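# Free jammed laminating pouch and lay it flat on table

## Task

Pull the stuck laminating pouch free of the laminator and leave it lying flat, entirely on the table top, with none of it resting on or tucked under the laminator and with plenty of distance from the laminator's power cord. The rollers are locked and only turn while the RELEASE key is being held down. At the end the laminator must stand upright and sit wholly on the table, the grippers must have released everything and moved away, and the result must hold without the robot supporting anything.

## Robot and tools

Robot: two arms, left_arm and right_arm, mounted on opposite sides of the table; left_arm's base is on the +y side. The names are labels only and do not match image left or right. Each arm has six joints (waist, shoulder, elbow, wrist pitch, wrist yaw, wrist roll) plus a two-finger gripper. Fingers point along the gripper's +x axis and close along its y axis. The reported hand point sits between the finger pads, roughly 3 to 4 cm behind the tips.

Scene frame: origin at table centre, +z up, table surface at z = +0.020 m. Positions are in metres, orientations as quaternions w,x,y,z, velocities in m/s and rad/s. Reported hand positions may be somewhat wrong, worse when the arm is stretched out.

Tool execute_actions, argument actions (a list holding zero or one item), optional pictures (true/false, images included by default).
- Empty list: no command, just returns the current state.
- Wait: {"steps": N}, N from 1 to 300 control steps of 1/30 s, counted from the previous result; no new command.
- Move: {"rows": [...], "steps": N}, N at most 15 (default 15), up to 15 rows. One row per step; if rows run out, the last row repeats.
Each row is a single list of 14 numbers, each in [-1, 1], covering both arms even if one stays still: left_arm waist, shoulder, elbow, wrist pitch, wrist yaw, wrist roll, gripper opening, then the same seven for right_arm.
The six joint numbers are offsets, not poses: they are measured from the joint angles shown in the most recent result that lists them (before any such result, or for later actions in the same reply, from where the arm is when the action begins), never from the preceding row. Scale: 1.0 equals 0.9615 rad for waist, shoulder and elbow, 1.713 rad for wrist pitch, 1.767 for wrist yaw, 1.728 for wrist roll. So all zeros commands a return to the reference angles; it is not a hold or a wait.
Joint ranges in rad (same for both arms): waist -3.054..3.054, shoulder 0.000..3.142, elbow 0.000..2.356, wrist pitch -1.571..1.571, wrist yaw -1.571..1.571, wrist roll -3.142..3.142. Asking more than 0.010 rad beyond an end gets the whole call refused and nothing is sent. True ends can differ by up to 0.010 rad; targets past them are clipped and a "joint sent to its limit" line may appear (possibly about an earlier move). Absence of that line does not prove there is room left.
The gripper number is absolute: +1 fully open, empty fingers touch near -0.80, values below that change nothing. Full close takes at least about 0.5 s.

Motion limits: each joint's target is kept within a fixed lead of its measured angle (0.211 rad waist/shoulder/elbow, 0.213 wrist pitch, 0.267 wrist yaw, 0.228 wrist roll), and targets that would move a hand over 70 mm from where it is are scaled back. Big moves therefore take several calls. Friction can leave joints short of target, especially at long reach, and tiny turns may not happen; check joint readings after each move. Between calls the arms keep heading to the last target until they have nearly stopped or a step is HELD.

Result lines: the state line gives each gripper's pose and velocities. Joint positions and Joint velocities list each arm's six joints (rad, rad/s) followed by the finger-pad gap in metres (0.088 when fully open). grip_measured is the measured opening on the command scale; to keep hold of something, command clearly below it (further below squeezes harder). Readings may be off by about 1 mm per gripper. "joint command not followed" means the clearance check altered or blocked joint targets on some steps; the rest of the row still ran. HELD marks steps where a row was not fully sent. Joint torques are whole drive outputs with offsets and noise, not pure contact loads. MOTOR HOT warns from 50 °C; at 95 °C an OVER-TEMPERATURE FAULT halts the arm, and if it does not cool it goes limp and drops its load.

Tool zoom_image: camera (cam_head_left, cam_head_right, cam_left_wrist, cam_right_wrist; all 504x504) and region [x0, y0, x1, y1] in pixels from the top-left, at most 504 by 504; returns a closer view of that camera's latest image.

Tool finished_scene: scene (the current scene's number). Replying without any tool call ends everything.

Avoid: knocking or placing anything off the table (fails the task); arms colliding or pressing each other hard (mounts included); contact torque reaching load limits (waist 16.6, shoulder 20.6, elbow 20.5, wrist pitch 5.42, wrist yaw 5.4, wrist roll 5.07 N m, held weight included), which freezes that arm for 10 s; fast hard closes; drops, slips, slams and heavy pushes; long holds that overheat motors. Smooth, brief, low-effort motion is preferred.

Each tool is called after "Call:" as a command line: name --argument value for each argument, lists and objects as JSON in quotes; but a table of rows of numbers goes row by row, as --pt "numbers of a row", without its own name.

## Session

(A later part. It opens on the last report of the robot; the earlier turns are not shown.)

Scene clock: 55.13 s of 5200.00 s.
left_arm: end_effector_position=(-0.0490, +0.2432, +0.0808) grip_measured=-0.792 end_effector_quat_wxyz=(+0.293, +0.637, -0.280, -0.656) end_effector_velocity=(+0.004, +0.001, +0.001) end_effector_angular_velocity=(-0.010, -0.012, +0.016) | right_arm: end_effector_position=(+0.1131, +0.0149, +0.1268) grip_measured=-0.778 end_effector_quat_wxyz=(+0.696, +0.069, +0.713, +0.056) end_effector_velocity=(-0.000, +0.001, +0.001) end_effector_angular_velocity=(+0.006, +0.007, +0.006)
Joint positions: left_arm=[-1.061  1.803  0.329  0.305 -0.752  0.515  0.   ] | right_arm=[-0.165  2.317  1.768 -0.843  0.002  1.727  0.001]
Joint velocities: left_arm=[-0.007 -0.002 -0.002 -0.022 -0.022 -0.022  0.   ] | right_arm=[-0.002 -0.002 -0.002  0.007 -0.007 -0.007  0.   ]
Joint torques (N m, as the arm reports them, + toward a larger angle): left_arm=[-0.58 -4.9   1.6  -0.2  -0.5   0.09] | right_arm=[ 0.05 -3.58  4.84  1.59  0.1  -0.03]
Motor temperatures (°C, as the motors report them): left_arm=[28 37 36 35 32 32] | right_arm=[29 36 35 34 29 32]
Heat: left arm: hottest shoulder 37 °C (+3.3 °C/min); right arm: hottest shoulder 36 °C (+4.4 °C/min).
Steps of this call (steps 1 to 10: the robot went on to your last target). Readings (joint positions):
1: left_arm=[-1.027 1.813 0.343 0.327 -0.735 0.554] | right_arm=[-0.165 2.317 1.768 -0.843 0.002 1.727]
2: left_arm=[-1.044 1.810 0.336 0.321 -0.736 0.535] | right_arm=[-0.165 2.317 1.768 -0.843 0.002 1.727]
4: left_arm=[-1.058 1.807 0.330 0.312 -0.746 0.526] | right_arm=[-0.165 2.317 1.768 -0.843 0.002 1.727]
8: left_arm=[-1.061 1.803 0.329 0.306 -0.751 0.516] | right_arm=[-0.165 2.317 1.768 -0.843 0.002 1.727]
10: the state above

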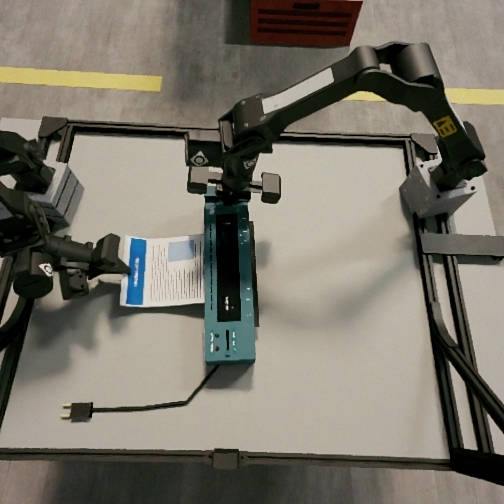

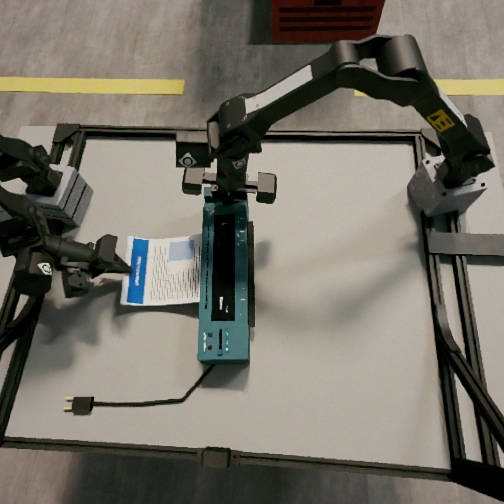

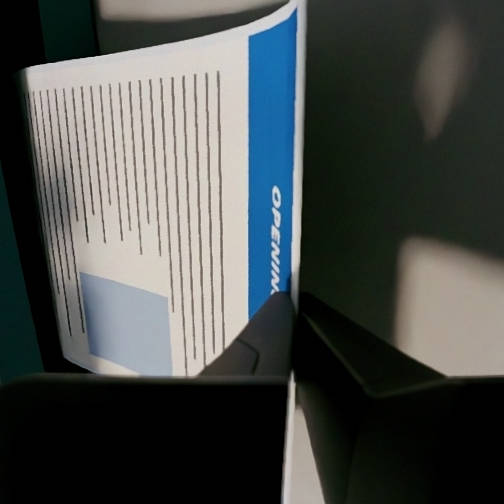

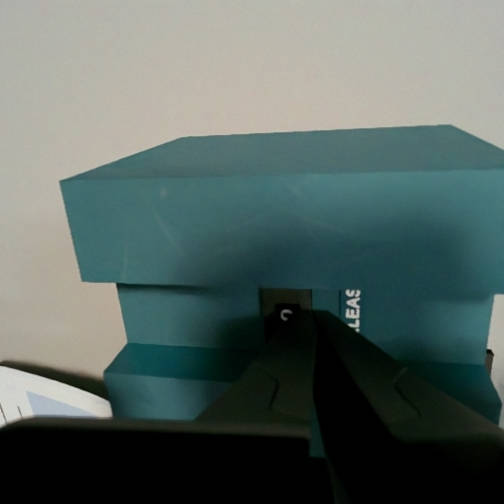

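Call:
execute_actions --actions '[{"rows":[[-0.01,-0.006,0.004,-0.015,0.006,-0.009,-1,0,0.055,0,0.004,0,0,-0.85],[-0.021,-0.013,0.008,-0.031,0.011,-0.018,-1,0,0.055,0,0.004,0,0,-0.85],[-0.031,-0.019,0.012,-0.046,0.017,-0.028,-1,0,0.055,0,0.004,0,0,-0.85],[-0.041,-0.025,0.016,-0.061,0.022,-0.037,-1,0,0.055,0,0.004,0,0,-0.85],[-0.052,-0.032,0.02,-0.076,0.028,-0.046,-1,0,0.055,0,0.004,0,0,-0.85],[-0.062,-0.038,0.024,-0.092,0.034,-0.055,-1,0,0.055,0,0.004,0,0,-0.85],[-0.072,-0.044,0.028,-0.107,0.039,-0.064,-1,0,0.055,0,0.004,0,0,-0.85],[-0.083,-0.051,0.033,-0.122,0.045,-0.074,-1,0,0.055,0,0.004,0,0,-0.85],[-0.093,-0.057,0.037,-0.137,0.05,-0.083,-1,0,0.055,0,0.004,0,0,-0.85],[-0.103,-0.063,0.041,-0.153,0.056,-0.092,-1,0,0.055,0,0.004,0,0,-0.85],[-0.114,-0.07,0.045,-0.168,0.062,-0.101,-1,0,0.055,0,0.004,0,0,-0.85],[-0.124,-0.076,0.049,-0.183,0.067,-0.11,-1,0,0.055,0,0.004,0,0,-0.85],[-0.134,-0.082,0.053,-0.198,0.073,-0.12,-1,0,0.055,0,0.004,0,0,-0.85],[-0.145,-0.089,0.057,-0.214,0.078,-0.129,-1,0,0.055,0,0.004,0,0,-0.85],[-0.155,-0.098,0.065,-0.229,0.084,-0.138,-1,0,0.055,0,0.004,0,0,-0.85]],"steps":15}]' --pictures false

Call:
execute_actions --actions '[{"steps":10}]'

Scene clock: 63.13 s of 5200.00 s.
left_arm: end_effector_position=(-0.0497, +0.2850, +0.0746) grip_measured=-0.795 end_effector_quat_wxyz=(+0.231, +0.668, -0.230, -0.669) end_effector_velocity=(+0.003, +0.100, +0.008) end_effector_angular_velocity=(+0.387, -0.075, +0.036) | right_arm: end_effector_position=(+0.1131, +0.0149, +0.1268) grip_measured=-0.778 end_effector_quat_wxyz=(+0.695, +0.069, +0.713, +0.056) end_effector_velocity=(-0.002, -0.001, -0.001) end_effector_angular_velocity=(-0.010, +0.017, +0.023)
Joint positions: left_arm=[-1.183  1.731  0.377 -0.023 -0.638  0.316  0.   ] | right_arm=[-0.166  2.318  1.77  -0.845  0.     1.726  0.001]
Joint velocities: left_arm=[-0.295 -0.217  0.149 -0.828  0.286 -0.491  0.   ] | right_arm=[-0.002  0.002  0.002 -0.007 -0.022 -0.022 -0.   ]
Joint torques (N m, as the arm reports them, + toward a larger angle): left_arm=[-0.51 -5.18  4.15  0.11 -0.04 -0.11] | right_arm=[ 0.04 -3.72  4.87  1.41  0.14 -0.01]
Motor temperatures (°C, as the motors report them): left_arm=[28 37 35 34 32 32] | right_arm=[29 35 35 34 29 32]
Heat: left arm: hottest shoulder 37 °C (+2.0 °C/min); right arm: hottest shoulder 35 °C (+3.0 °C/min).
Steps of this call (steps 1 to 30: the robot went on to your last target; steps 31 to 225: nothing new was sent; steps 226 to 240: all 15 steps of this action). Readings (joint positions):
226: left_arm=[-1.062 1.802 0.330 0.300 -0.753 0.510] | right_arm=[-0.166 2.317 1.768 -0.843 0.000 1.726]
227: left_arm=[-1.064 1.800 0.332 0.290 -0.751 0.502] | right_arm=[-0.166 2.317 1.768 -0.843 0.000 1.726]
229: left_arm=[-1.076 1.792 0.338 0.253 -0.739 0.480] | right_arm=[-0.166 2.317 1.769 -0.844 0.000 1.726]
233: left_arm=[-1.113 1.772 0.351 0.159 -0.702 0.423] | right_arm=[-0.166 2.318 1.770 -0.844 0.000 1.726]
240: the state above

Scene clock: 63.47 s of 5200.00 s.
left_arm: end_effector_position=(-0.0507, +0.2925, +0.0757) grip_measured=-0.795 end_effector_quat_wxyz=(+0.221, +0.672, -0.220, -0.672) end_effector_velocity=(+0.007, +0.001, -0.000) end_effector_angular_velocity=(+0.001, -0.033, +0.005) | right_arm: end_effector_position=(+0.1132, +0.0150, +0.1269) grip_measured=-0.778 end_effector_quat_wxyz=(+0.695, +0.069, +0.713, +0.056) end_effector_velocity=(-0.004, -0.003, +0.000) end_effector_angular_velocity=(-0.010, +0.022, -0.001)
Joint positions: left_arm=[-1.206  1.714  0.39  -0.081 -0.616  0.281  0.   ] | right_arm=[-0.166  2.318  1.77  -0.845 -0.     1.726  0.001]
Joint velocities: left_arm=[-0.002 -0.002 -0.002 -0.037 -0.007 -0.007 -0.   ] | right_arm=[ 0.002 -0.002 -0.002 -0.007 -0.022  0.007  0.   ]
Joint torques (N m, as the arm reports them, + toward a larger angle): left_arm=[-0.53 -5.01  4.06  0.04 -0.02 -0.16] | right_arm=[ 0.05 -3.73  4.89  1.41  0.13 -0.02]
Motor temperatures (°C, as the motors report them): left_arm=[28 37 35 34 32 32] | right_arm=[29 35 35 34 29 32]
Heat: left arm: hottest shoulder 37 °C (+2.0 °C/min); right arm: hottest shoulder 35 °C (+3.0 °C/min).
Steps of this call (steps 1 to 10: the robot went on to your last target). Readings (joint positions):
1: left_arm=[-1.192 1.724 0.381 -0.044 -0.630 0.304] | right_arm=[-0.166 2.318 1.770 -0.845 0.000 1.726]
2: left_arm=[-1.198 1.720 0.384 -0.057 -0.625 0.296] | right_arm=[-0.166 2.318 1.770 -0.845 -0.000 1.726]
4: left_arm=[-1.203 1.716 0.387 -0.071 -0.620 0.287] | right_arm=[-0.166 2.318 1.770 -0.845 -0.000 1.726]
8: left_arm=[-1.205 1.714 0.389 -0.080 -0.616 0.281] | right_arm=[-0.166 2.318 1.770 -0.845 -0.000 1.726]
10: the state above

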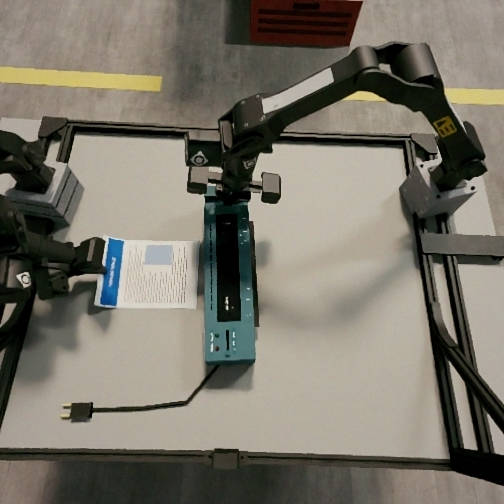

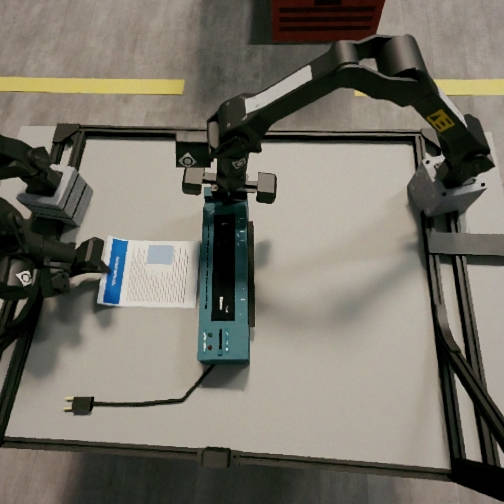

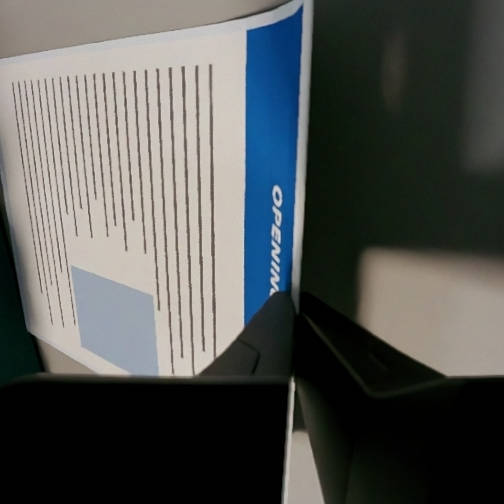

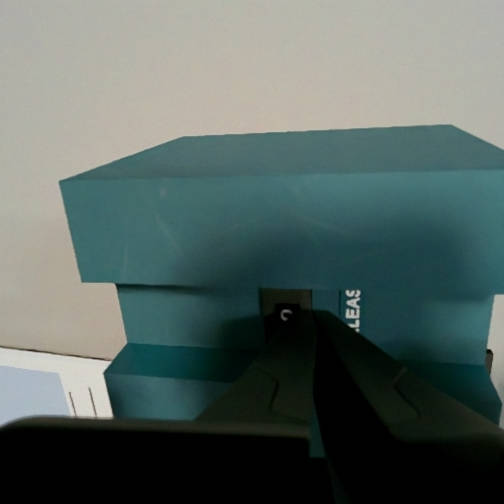

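Call:
execute_actions --actions '[{"rows":[[0.003,-0.008,0.004,-0.008,0.012,0,-1,0,0.03,0,0,0,0,-0.85],[0.005,-0.015,0.008,-0.017,0.024,0,-1,0,0,0,0,0,0,-0.85],[0.008,-0.022,0.012,-0.026,0.037,0,-1,0,-0.02,-0.005,0,0,0,-0.85],[0.011,-0.028,0.015,-0.034,0.049,0,-1,0,-0.045,-0.012,0,0,0,-0.85],[0.013,-0.034,0.019,-0.043,0.061,0,-1,0,-0.07,-0.02,0,0,0,-0.85],[0.016,-0.041,0.022,-0.051,0.073,0,-1,0,-0.1,-0.03,0,0,0,-0.85],[0.019,-0.047,0.026,-0.06,0.086,0,-1,0,-0.14,-0.04,0,0,0,-0.85],[0.021,-0.053,0.029,-0.069,0.098,0,-1,0,-0.19,-0.06,0,0,0,-0.85],[0.024,-0.06,0.033,-0.077,0.11,0,-1,0,-0.24,-0.08,0,0,0,-0.85],[0.027,-0.066,0.036,-0.086,0.122,0,-1,0,-0.3,-0.11,0,0,0,-0.85],[0.029,-0.072,0.04,-0.094,0.135,0,-1,0,-0.36,-0.15,0,0,0,-0.85],[0.032,-0.08,0.044,-0.103,0.15,0,-1,0,-0.42,-0.19,0,0,0,-0.85],[0.032,-0.08,0.044,-0.103,0.15,0,-1,0,-0.5,-0.24,0,0,0,-0.85],[0.032,-0.08,0.044,-0.103,0.15,0,-1,0,-0.6,-0.3,0,0,0,-0.85],[0.032,-0.08,0.044,-0.103,0.15,0,-1,0.3,-1,-0.8,-0.1,0,0,-0.85]],"steps":15}]' --pictures false

Call:
execute_actions --actions '[{"steps":18}]'

Scene clock: 72.17 s of 5200.00 s.
left_arm: end_effector_position=(-0.0539, +0.3173, +0.0750) grip_measured=-0.787 end_effector_quat_wxyz=(+0.141, +0.688, -0.141, -0.698) end_effector_velocity=(-0.006, +0.020, +0.005) end_effector_angular_velocity=(+0.179, +0.032, -0.007) | right_arm: end_effector_position=(+0.1171, -0.0266, +0.2535) grip_measured=-0.778 end_effector_quat_wxyz=(+0.676, +0.140, +0.711, +0.132) end_effector_velocity=(-0.105, -0.441, +0.291) end_effector_angular_velocity=(-0.310, -0.328, +0.378)
Joint positions: left_arm=[-1.178  1.64   0.431 -0.241 -0.384  0.28   0.   ] | right_arm=[-0.159  1.888  1.569 -0.862  0.007  1.725  0.001]
Joint velocities: left_arm=[ 0.022 -0.066  0.032 -0.11   0.183  0.007 -0.   ] | right_arm=[ 0.486 -1.458 -0.662 -1.15   0.3   -0.007 -0.   ]
Joint torques (N m, as the arm reports them, + toward a larger angle): left_arm=[-0.03 -4.38  4.22 -0.18  0.39 -0.01] | right_arm=[ 5.79 -3.99  1.75  0.72 -0.42 -0.04]
Motor temperatures (°C, as the motors report them): left_arm=[28 37 35 34 32 32] | right_arm=[29 35 35 34 29 32]
Heat: left arm: hottest shoulder 37 °C (+0.0 °C/min); right arm: hottest shoulder 35 °C (+2.0 °C/min).
From where the robot then was, a joint's target lay farther than a number of 1.0 reaches, so one or more steps of this call were cut to that.
Steps of this call (steps 1 to 30: the robot went on to your last target; steps 31 to 246: nothing new was sent; steps 247 to 261: all 15 steps of this action). Readings (joint positions):
247: left_arm=[-1.206 1.713 0.390 -0.085 -0.614 0.280] | right_arm=[-0.166 2.318 1.770 -0.845 -0.001 1.725]
248: left_arm=[-1.206 1.712 0.391 -0.090 -0.608 0.280] | right_arm=[-0.166 2.316 1.771 -0.846 -0.001 1.725]
250: left_arm=[-1.203 1.703 0.395 -0.110 -0.580 0.280] | right_arm=[-0.166 2.306 1.771 -0.843 -0.001 1.725]
254: left_arm=[-1.193 1.679 0.409 -0.160 -0.506 0.280] | right_arm=[-0.166 2.243 1.743 -0.843 -0.001 1.725]
261: the state above

Scene clock: 72.77 s of 5200.00 s.
left_arm: end_effector_position=(-0.0541, +0.3192, +0.0750) grip_measured=-0.786 end_effector_quat_wxyz=(+0.136, +0.689, -0.135, -0.699) end_effector_velocity=(+0.000, -0.000, +0.001) end_effector_angular_velocity=(-0.006, +0.004, +0.019) | right_arm: end_effector_position=(+0.0708, -0.2219, +0.2408) grip_measured=-0.778 end_effector_quat_wxyz=(+0.676, -0.027, +0.718, +0.163) end_effector_velocity=(+0.002, -0.003, +0.004) end_effector_angular_velocity=(+0.008, +0.013, -0.013)
Joint positions: left_arm=[-1.176  1.637  0.434 -0.25  -0.368  0.28   0.   ] | right_arm=[ 0.122  1.365  1.013 -1.017 -0.002  1.725  0.001]
Joint velocities: left_arm=[-0.002 -0.002  0.002 -0.007 -0.007 -0.022  0.   ] | right_arm=[-0.007 -0.027 -0.007 -0.007 -0.007  0.007  0.   ]
Joint torques (N m, as the arm reports them, + toward a larger angle): left_arm=[ 0.06 -4.4   4.24 -0.2   0.39 -0.01] | right_arm=[-0.01 -4.24  4.21  0.95  0.13 -0.03]
Motor temperatures (°C, as the motors report them): left_arm=[28 37 35 34 32 32] | right_arm=[29 35 35 34 29 32]
Heat: left arm: hottest shoulder 37 °C (+0.0 °C/min); right arm: hottest shoulder 35 °C (+2.0 °C/min).
Steps of this call (steps 1 to 18: the robot went on to your last target). Readings (joint positions):
1: left_arm=[-1.177 1.639 0.432 -0.244 -0.379 0.280] | right_arm=[-0.135 1.838 1.546 -0.891 0.011 1.725]
2: left_arm=[-1.177 1.638 0.432 -0.246 -0.375 0.280] | right_arm=[-0.101 1.793 1.518 -0.912 0.010 1.725]
4: left_arm=[-1.177 1.637 0.433 -0.248 -0.371 0.280] | right_arm=[-0.017 1.712 1.446 -0.948 0.004 1.725]
8: left_arm=[-1.176 1.637 0.434 -0.250 -0.369 0.280] | right_arm=[0.113 1.496 1.221 -1.002 -0.006 1.725]
18: the state above

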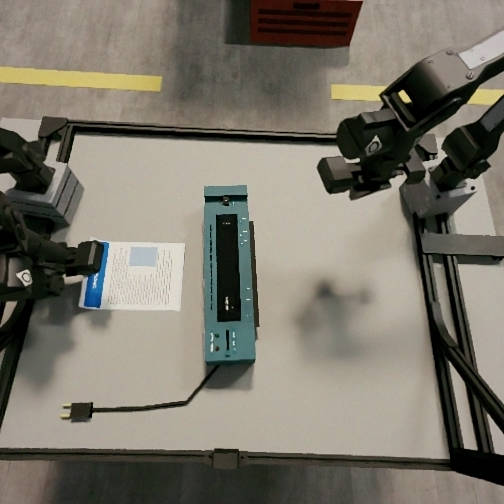

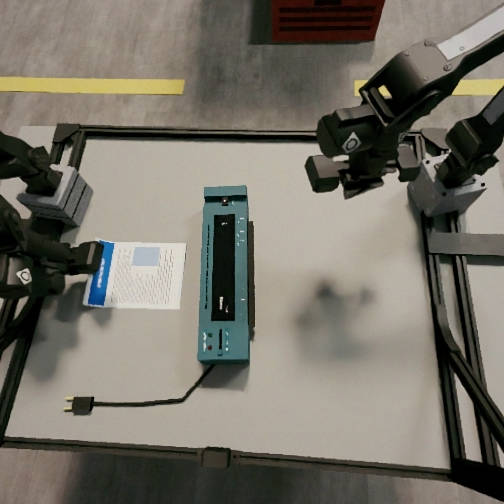

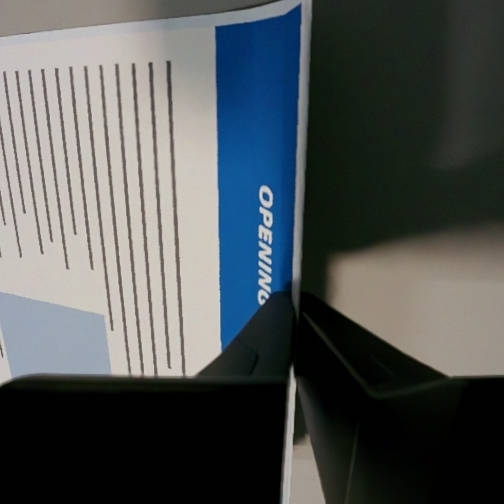

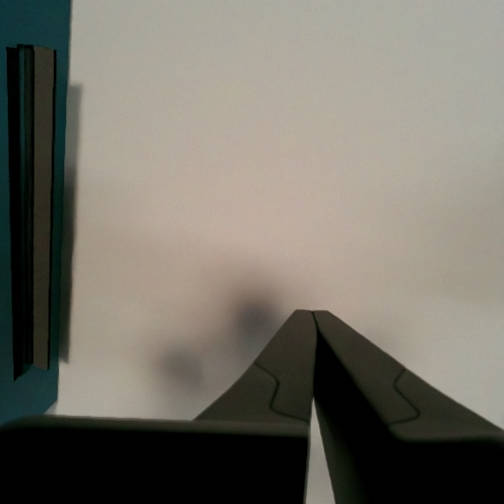

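Call:
execute_actions --actions '[{"rows":[[0,0,0,0,0,0,-0.8,0,0,0,0,0,0,-0.85],[0,0,0,0,0,0,-0.75,0,0,0,0,0,0,-0.85],[0,0,0,0,0,0,-0.7,0,0,0,0,0,0,-0.85],[0,0,0,0,0,0,-0.64,0,0,0,0,0,0,-0.85],[0,0,0,0,0,0,-0.57,0,0,0,0,0,0,-0.85],[0,0,0,0,0,0,-0.5,0,0,0,0,0,0,-0.85],[0,0,0,0,0,0,-0.42,0,0,0,0,0,0,-0.85],[0,0,0,0,0,0,-0.33,0,0,0,0,0,0,-0.85],[0,0,0,0,0,0,-0.24,0,0,0,0,0,0,-0.85],[0,0,0,0,0,0,-0.14,0,0,0,0,0,0,-0.85],[0,0,0,0,0,0,-0.04,0,0,0,0,0,0,-0.85],[0,0,0,0,0,0,0.07,0,0,0,0,0,0,-0.85],[0,0,0,0,0,0,0.18,0,0,0,0,0,0,-0.85],[0,0,0,0,0,0,0.3,0,0,0,0,0,0,-0.85],[0,0,0,0,0,0,0.4,0,0,0,0,0,0,-0.85]],"steps":15}]' --pictures false

Call:
execute_actions --actions '[{"steps":12}]'

Scene clock: 77.80 s of 5200.00 s.
left_arm: end_effector_position=(-0.0537, +0.3193, +0.0749) grip_measured=+0.153 end_effector_quat_wxyz=(+0.135, +0.690, -0.135, -0.698) end_effector_velocity=(+0.003, -0.002, +0.001) end_effector_angular_velocity=(-0.019, -0.010, +0.007) | right_arm: end_effector_position=(+0.0708, -0.2219, +0.2412) grip_measured=-0.778 end_effector_quat_wxyz=(+0.676, -0.026, +0.718, +0.164) end_effector_velocity=(-0.003, -0.004, -0.000) end_effector_angular_velocity=(-0.014, +0.013, +0.028)
Joint positions: left_arm=[-1.176  1.637  0.434 -0.252 -0.368  0.28   0.047] | right_arm=[ 0.122  1.363  1.013 -1.017 -0.002  1.725  0.001]
Joint velocities: left_arm=[-0.002 -0.002 -0.002 -0.007 -0.022 -0.007  0.154] | right_arm=[ 0.002 -0.002 -0.002 -0.007 -0.022 -0.022 -0.   ]
Joint torques (N m, as the arm reports them, + toward a larger angle): left_arm=[-0.06 -4.38  4.38  0.51 -0.33 -0.02] | right_arm=[-0.01 -3.38  5.28  0.84  0.07 -0.05]
Motor temperatures (°C, as the motors report them): left_arm=[28 37 35 34 32 32] | right_arm=[29 35 34 34 29 32]
Heat: left arm: hottest shoulder 37 °C (-1.0 °C/min); right arm: hottest shoulder 35 °C (+2.0 °C/min).
Steps of this call (steps 1 to 15: the robot went on to your last target; steps 16 to 136: nothing new was sent; steps 137 to 151: all 15 steps of this action). Readings (joint positions):
137: left_arm=[-1.176 1.637 0.434 -0.253 -0.366 0.280] | right_arm=[0.122 1.363 1.013 -1.017 -0.002 1.725]
138: left_arm=[-1.176 1.637 0.434 -0.253 -0.367 0.280] | right_arm=[0.122 1.363 1.013 -1.017 -0.002 1.725]
140: left_arm=[-1.176 1.637 0.434 -0.252 -0.368 0.280] | right_arm=[0.122 1.363 1.013 -1.017 -0.002 1.725]
144: left_arm=[-1.176 1.637 0.434 -0.252 -0.368 0.280] | right_arm=[0.122 1.363 1.013 -1.017 -0.002 1.725]
151: the state above

Scene clock: 78.20 s of 5200.00 s.
left_arm: end_effector_position=(-0.0537, +0.3193, +0.0749) grip_measured=+0.398 end_effector_quat_wxyz=(+0.135, +0.690, -0.135, -0.698) end_effector_velocity=(+0.002, +0.002, -0.001) end_effector_angular_velocity=(+0.009, +0.003, +0.017) | right_arm: end_effector_position=(+0.0708, -0.2219, +0.2412) grip_measured=-0.778 end_effector_quat_wxyz=(+0.676, -0.026, +0.718, +0.164) end_effector_velocity=(-0.002, -0.003, -0.002) end_effector_angular_velocity=(-0.021, +0.016, -0.005)
Joint positions: left_arm=[-1.176  1.637  0.434 -0.252 -0.368  0.28   0.059] | right_arm=[ 0.122  1.363  1.013 -1.017 -0.002  1.725  0.001]
Joint velocities: left_arm=[-0.002 -0.002 -0.002 -0.007  0.007 -0.022  0.001] | right_arm=[-0.002  0.002 -0.002 -0.007 -0.022  0.007 -0.001]
Joint torques (N m, as the arm reports them, + toward a larger angle): left_arm=[-0.06 -4.39  4.38  0.51 -0.33 -0.03] | right_arm=[ 0.   -3.37  5.28  0.84  0.08 -0.05]
Motor temperatures (°C, as the motors report them): left_arm=[28 37 35 34 32 32] | right_arm=[29 35 34 34 29 32]
Heat: left arm: hottest shoulder 37 °C (-1.0 °C/min); right arm: hottest shoulder 35 °C (+2.0 °C/min).
Steps of this call (steps 1 to 12: the robot went on to your last target). Readings (joint positions):
1: left_arm=[-1.176 1.637 0.434 -0.252 -0.368 0.280] | right_arm=[0.122 1.363 1.013 -1.017 -0.002 1.725]
2: left_arm=[-1.176 1.637 0.434 -0.252 -0.368 0.280] | right_arm=[0.122 1.363 1.013 -1.017 -0.002 1.725]
4: left_arm=[-1.176 1.637 0.434 -0.252 -0.368 0.280] | right_arm=[0.122 1.363 1.013 -1.017 -0.002 1.725]
8: left_arm=[-1.176 1.637 0.434 -0.252 -0.368 0.280] | right_arm=[0.122 1.363 1.013 -1.017 -0.002 1.725]
12: the state above

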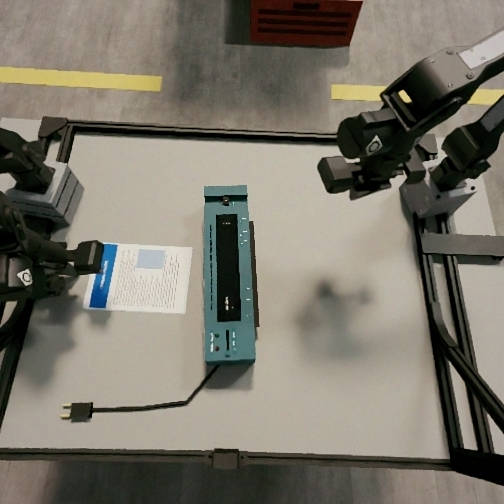

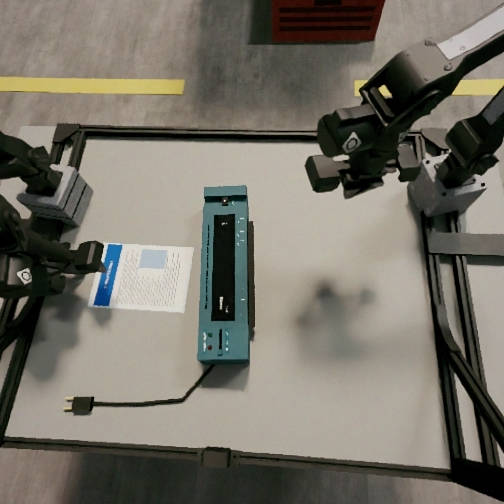

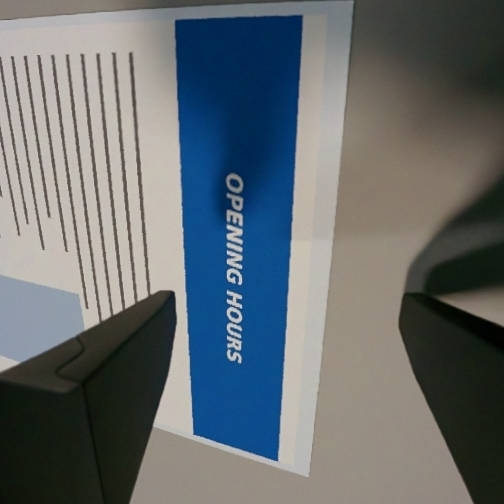

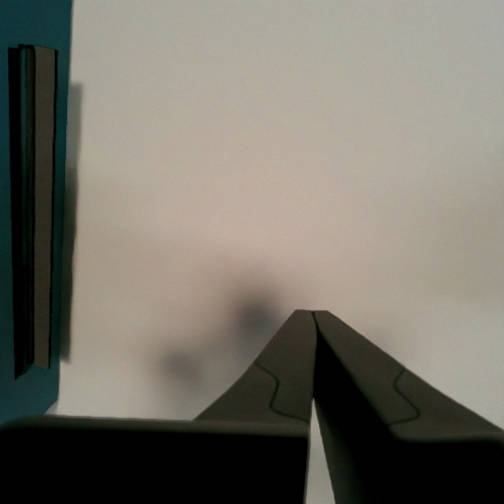

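The pouch is flat, about 3 cm clear of the laminator. Retreating both arms.

Call:
execute_actions --actions '[{"rows":[[0,-0.05,0.05,-0.03,0,0,0.4,0.05,-0.03,-0.03,0,0,0,-0.85],[0,-0.1,0.1,-0.07,0,0,0.4,0.1,-0.06,-0.06,0,0,0,-0.85],[0,-0.17,0.15,-0.12,0,0,0.4,0.2,-0.1,-0.1,0,0,0,-0.85],[-0.05,-0.25,0.2,-0.18,0,0,0.4,0.3,-0.15,-0.15,0,0,0,-0.85],[-0.1,-0.33,0.25,-0.25,0.05,0,0.4,0.4,-0.2,-0.2,-0.05,0,0,-0.85],[-0.15,-0.42,0.3,-0.32,0.1,0,0.4,0.5,-0.25,-0.25,-0.05,0,0,-0.85],[-0.25,-0.55,0.33,-0.45,0.2,0,0.4,0.6,-0.25,-0.25,-0.05,0,0,-0.85]],"steps":15}]' --pictures false

Call:
execute_actions --actions '[{"steps":15}]'

Scene clock: 82.27 s of 5200.00 s.
left_arm: end_effector_position=(-0.0749, +0.4147, +0.2197) grip_measured=+0.400 end_effector_quat_wxyz=(-0.065, +0.614, -0.111, -0.779) end_effector_velocity=(+0.168, +0.024, -0.033) end_effector_angular_velocity=(+0.141, -0.746, -0.030) | right_arm: end_effector_position=(+0.0222, -0.3578, +0.2207) grip_measured=-0.778 end_effector_quat_wxyz=(+0.619, -0.250, +0.671, +0.324) end_effector_velocity=(-0.003, -0.018, +0.001) end_effector_angular_velocity=(-0.010, +0.003, +0.065)
Joint positions: left_arm=[-1.411  1.114  0.752 -0.968 -0.03   0.28   0.059] | right_arm=[ 0.69   1.13   0.787 -1.1   -0.005  1.726  0.001]
Joint velocities: left_arm=[-0.007 -0.046  0.002 -0.799  0.125 -0.007 -0.   ] | right_arm=[ 0.085 -0.032 -0.012 -0.022 -0.007  0.022 -0.   ]
Joint torques (N m, as the arm reports them, + toward a larger angle): left_arm=[-0.39 -3.05  6.77  0.84  0.09 -0.01] | right_arm=[ 0.13 -2.44  3.73  0.6   0.17 -0.04]
Motor temperatures (°C, as the motors report them): left_arm=[28 37 35 34 32 32] | right_arm=[29 35 35 34 29 32]
Heat: left arm: hottest shoulder 37 °C (-1.0 °C/min); right arm: hottest shoulder 35 °C (+1.0 °C/min).
Steps of this call (steps 1 to 15: the robot went on to your last target; steps 16 to 90: nothing new was sent; then 0.57 s passed at rest; steps 91 to 105: all 15 steps of this action). Readings (joint positions):
91: left_arm=[-1.176 1.632 0.439 -0.263 -0.368 0.280] | right_arm=[0.126 1.361 1.012 -1.017 0.000 1.725]
92: left_arm=[-1.176 1.618 0.455 -0.298 -0.368 0.280] | right_arm=[0.144 1.352 1.004 -1.014 0.002 1.725]
94: left_arm=[-1.180 1.548 0.511 -0.408 -0.368 0.280] | right_arm=[0.235 1.306 0.961 -1.012 0.005 1.725]
98: left_arm=[-1.283 1.360 0.661 -0.585 -0.222 0.281] | right_arm=[0.501 1.163 0.825 -1.092 -0.003 1.725]
105: the state above

Scene clock: 82.77 s of 5200.00 s.
left_arm: end_effector_position=(-0.0637, +0.4171, +0.2175) grip_measured=+0.400 end_effector_quat_wxyz=(-0.073, +0.633, -0.106, -0.763) end_effector_velocity=(-0.002, -0.001, +0.001) end_effector_angular_velocity=(-0.003, +0.013, +0.021) | right_arm: end_effector_position=(+0.0220, -0.3592, +0.2206) grip_measured=-0.778 end_effector_quat_wxyz=(+0.618, -0.252, +0.669, +0.326) end_effector_velocity=(+0.006, -0.003, -0.002) end_effector_angular_velocity=(-0.006, -0.028, +0.023)
Joint positions: left_arm=[-1.413  1.113  0.752 -1.021 -0.018  0.28   0.059] | right_arm=[ 0.697  1.128  0.786 -1.101 -0.004  1.726  0.001]
Joint velocities: left_arm=[-0.002 -0.002  0.002  0.007 -0.007 -0.022 -0.   ] | right_arm=[ 0.002 -0.002 -0.007 -0.022  0.007 -0.022 -0.   ]
Joint torques (N m, as the arm reports them, + toward a larger angle): left_arm=[-0.41 -3.39  6.79  0.35  0.11 -0.01] | right_arm=[ 0.2  -2.54  3.96  0.59  0.15 -0.05]
Motor temperatures (°C, as the motors report them): left_arm=[28 37 36 34 32 32] | right_arm=[29 35 34 34 29 32]
Heat: left arm: hottest shoulder 37 °C (-1.0 °C/min); right arm: hottest shoulder 35 °C (+1.0 °C/min).
Steps of this call (steps 1 to 15: the robot went on to your last target). Readings (joint positions):
1: left_arm=[-1.411 1.114 0.752 -0.987 -0.026 0.280] | right_arm=[0.692 1.129 0.787 -1.100 -0.004 1.726]
2: left_arm=[-1.411 1.114 0.752 -0.997 -0.023 0.280] | right_arm=[0.694 1.129 0.787 -1.101 -0.004 1.726]
4: left_arm=[-1.412 1.113 0.752 -1.008 -0.020 0.280] | right_arm=[0.695 1.128 0.786 -1.101 -0.004 1.726]
8: left_arm=[-1.412 1.113 0.752 -1.018 -0.018 0.280] | right_arm=[0.696 1.128 0.786 -1.101 -0.004 1.726]
15: the state above

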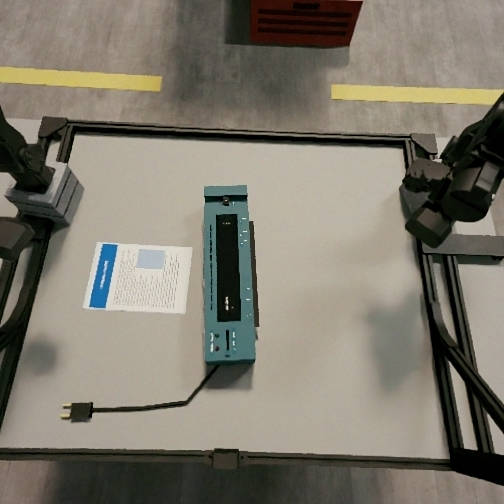

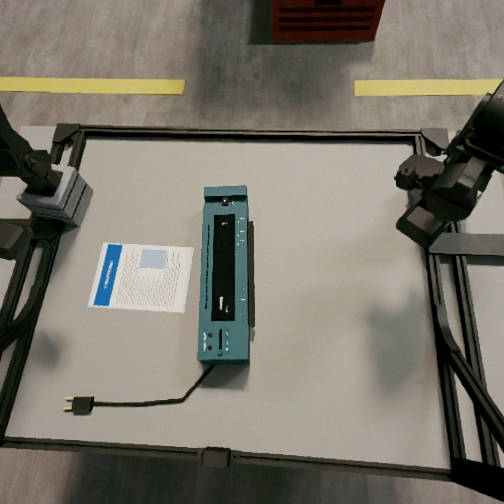

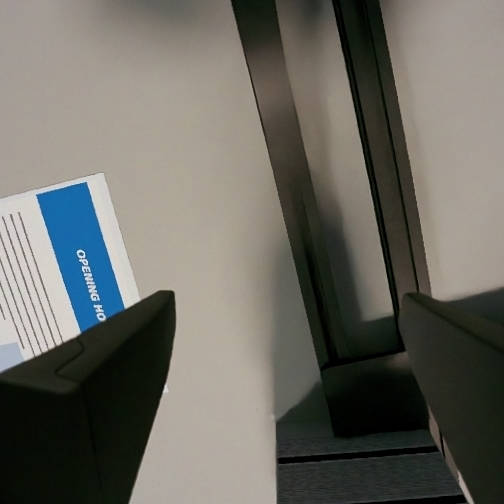

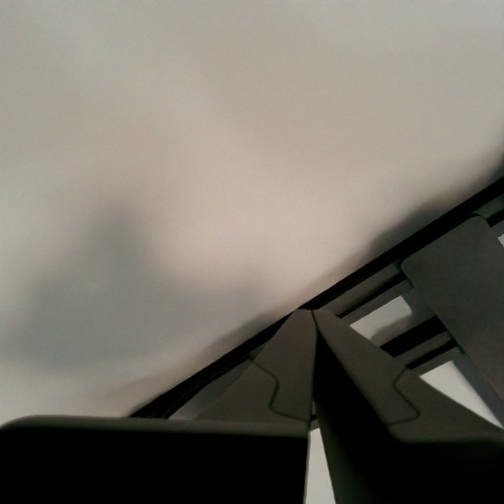

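Call:
finished_scene --scene 2

The scene is finished: the task was done.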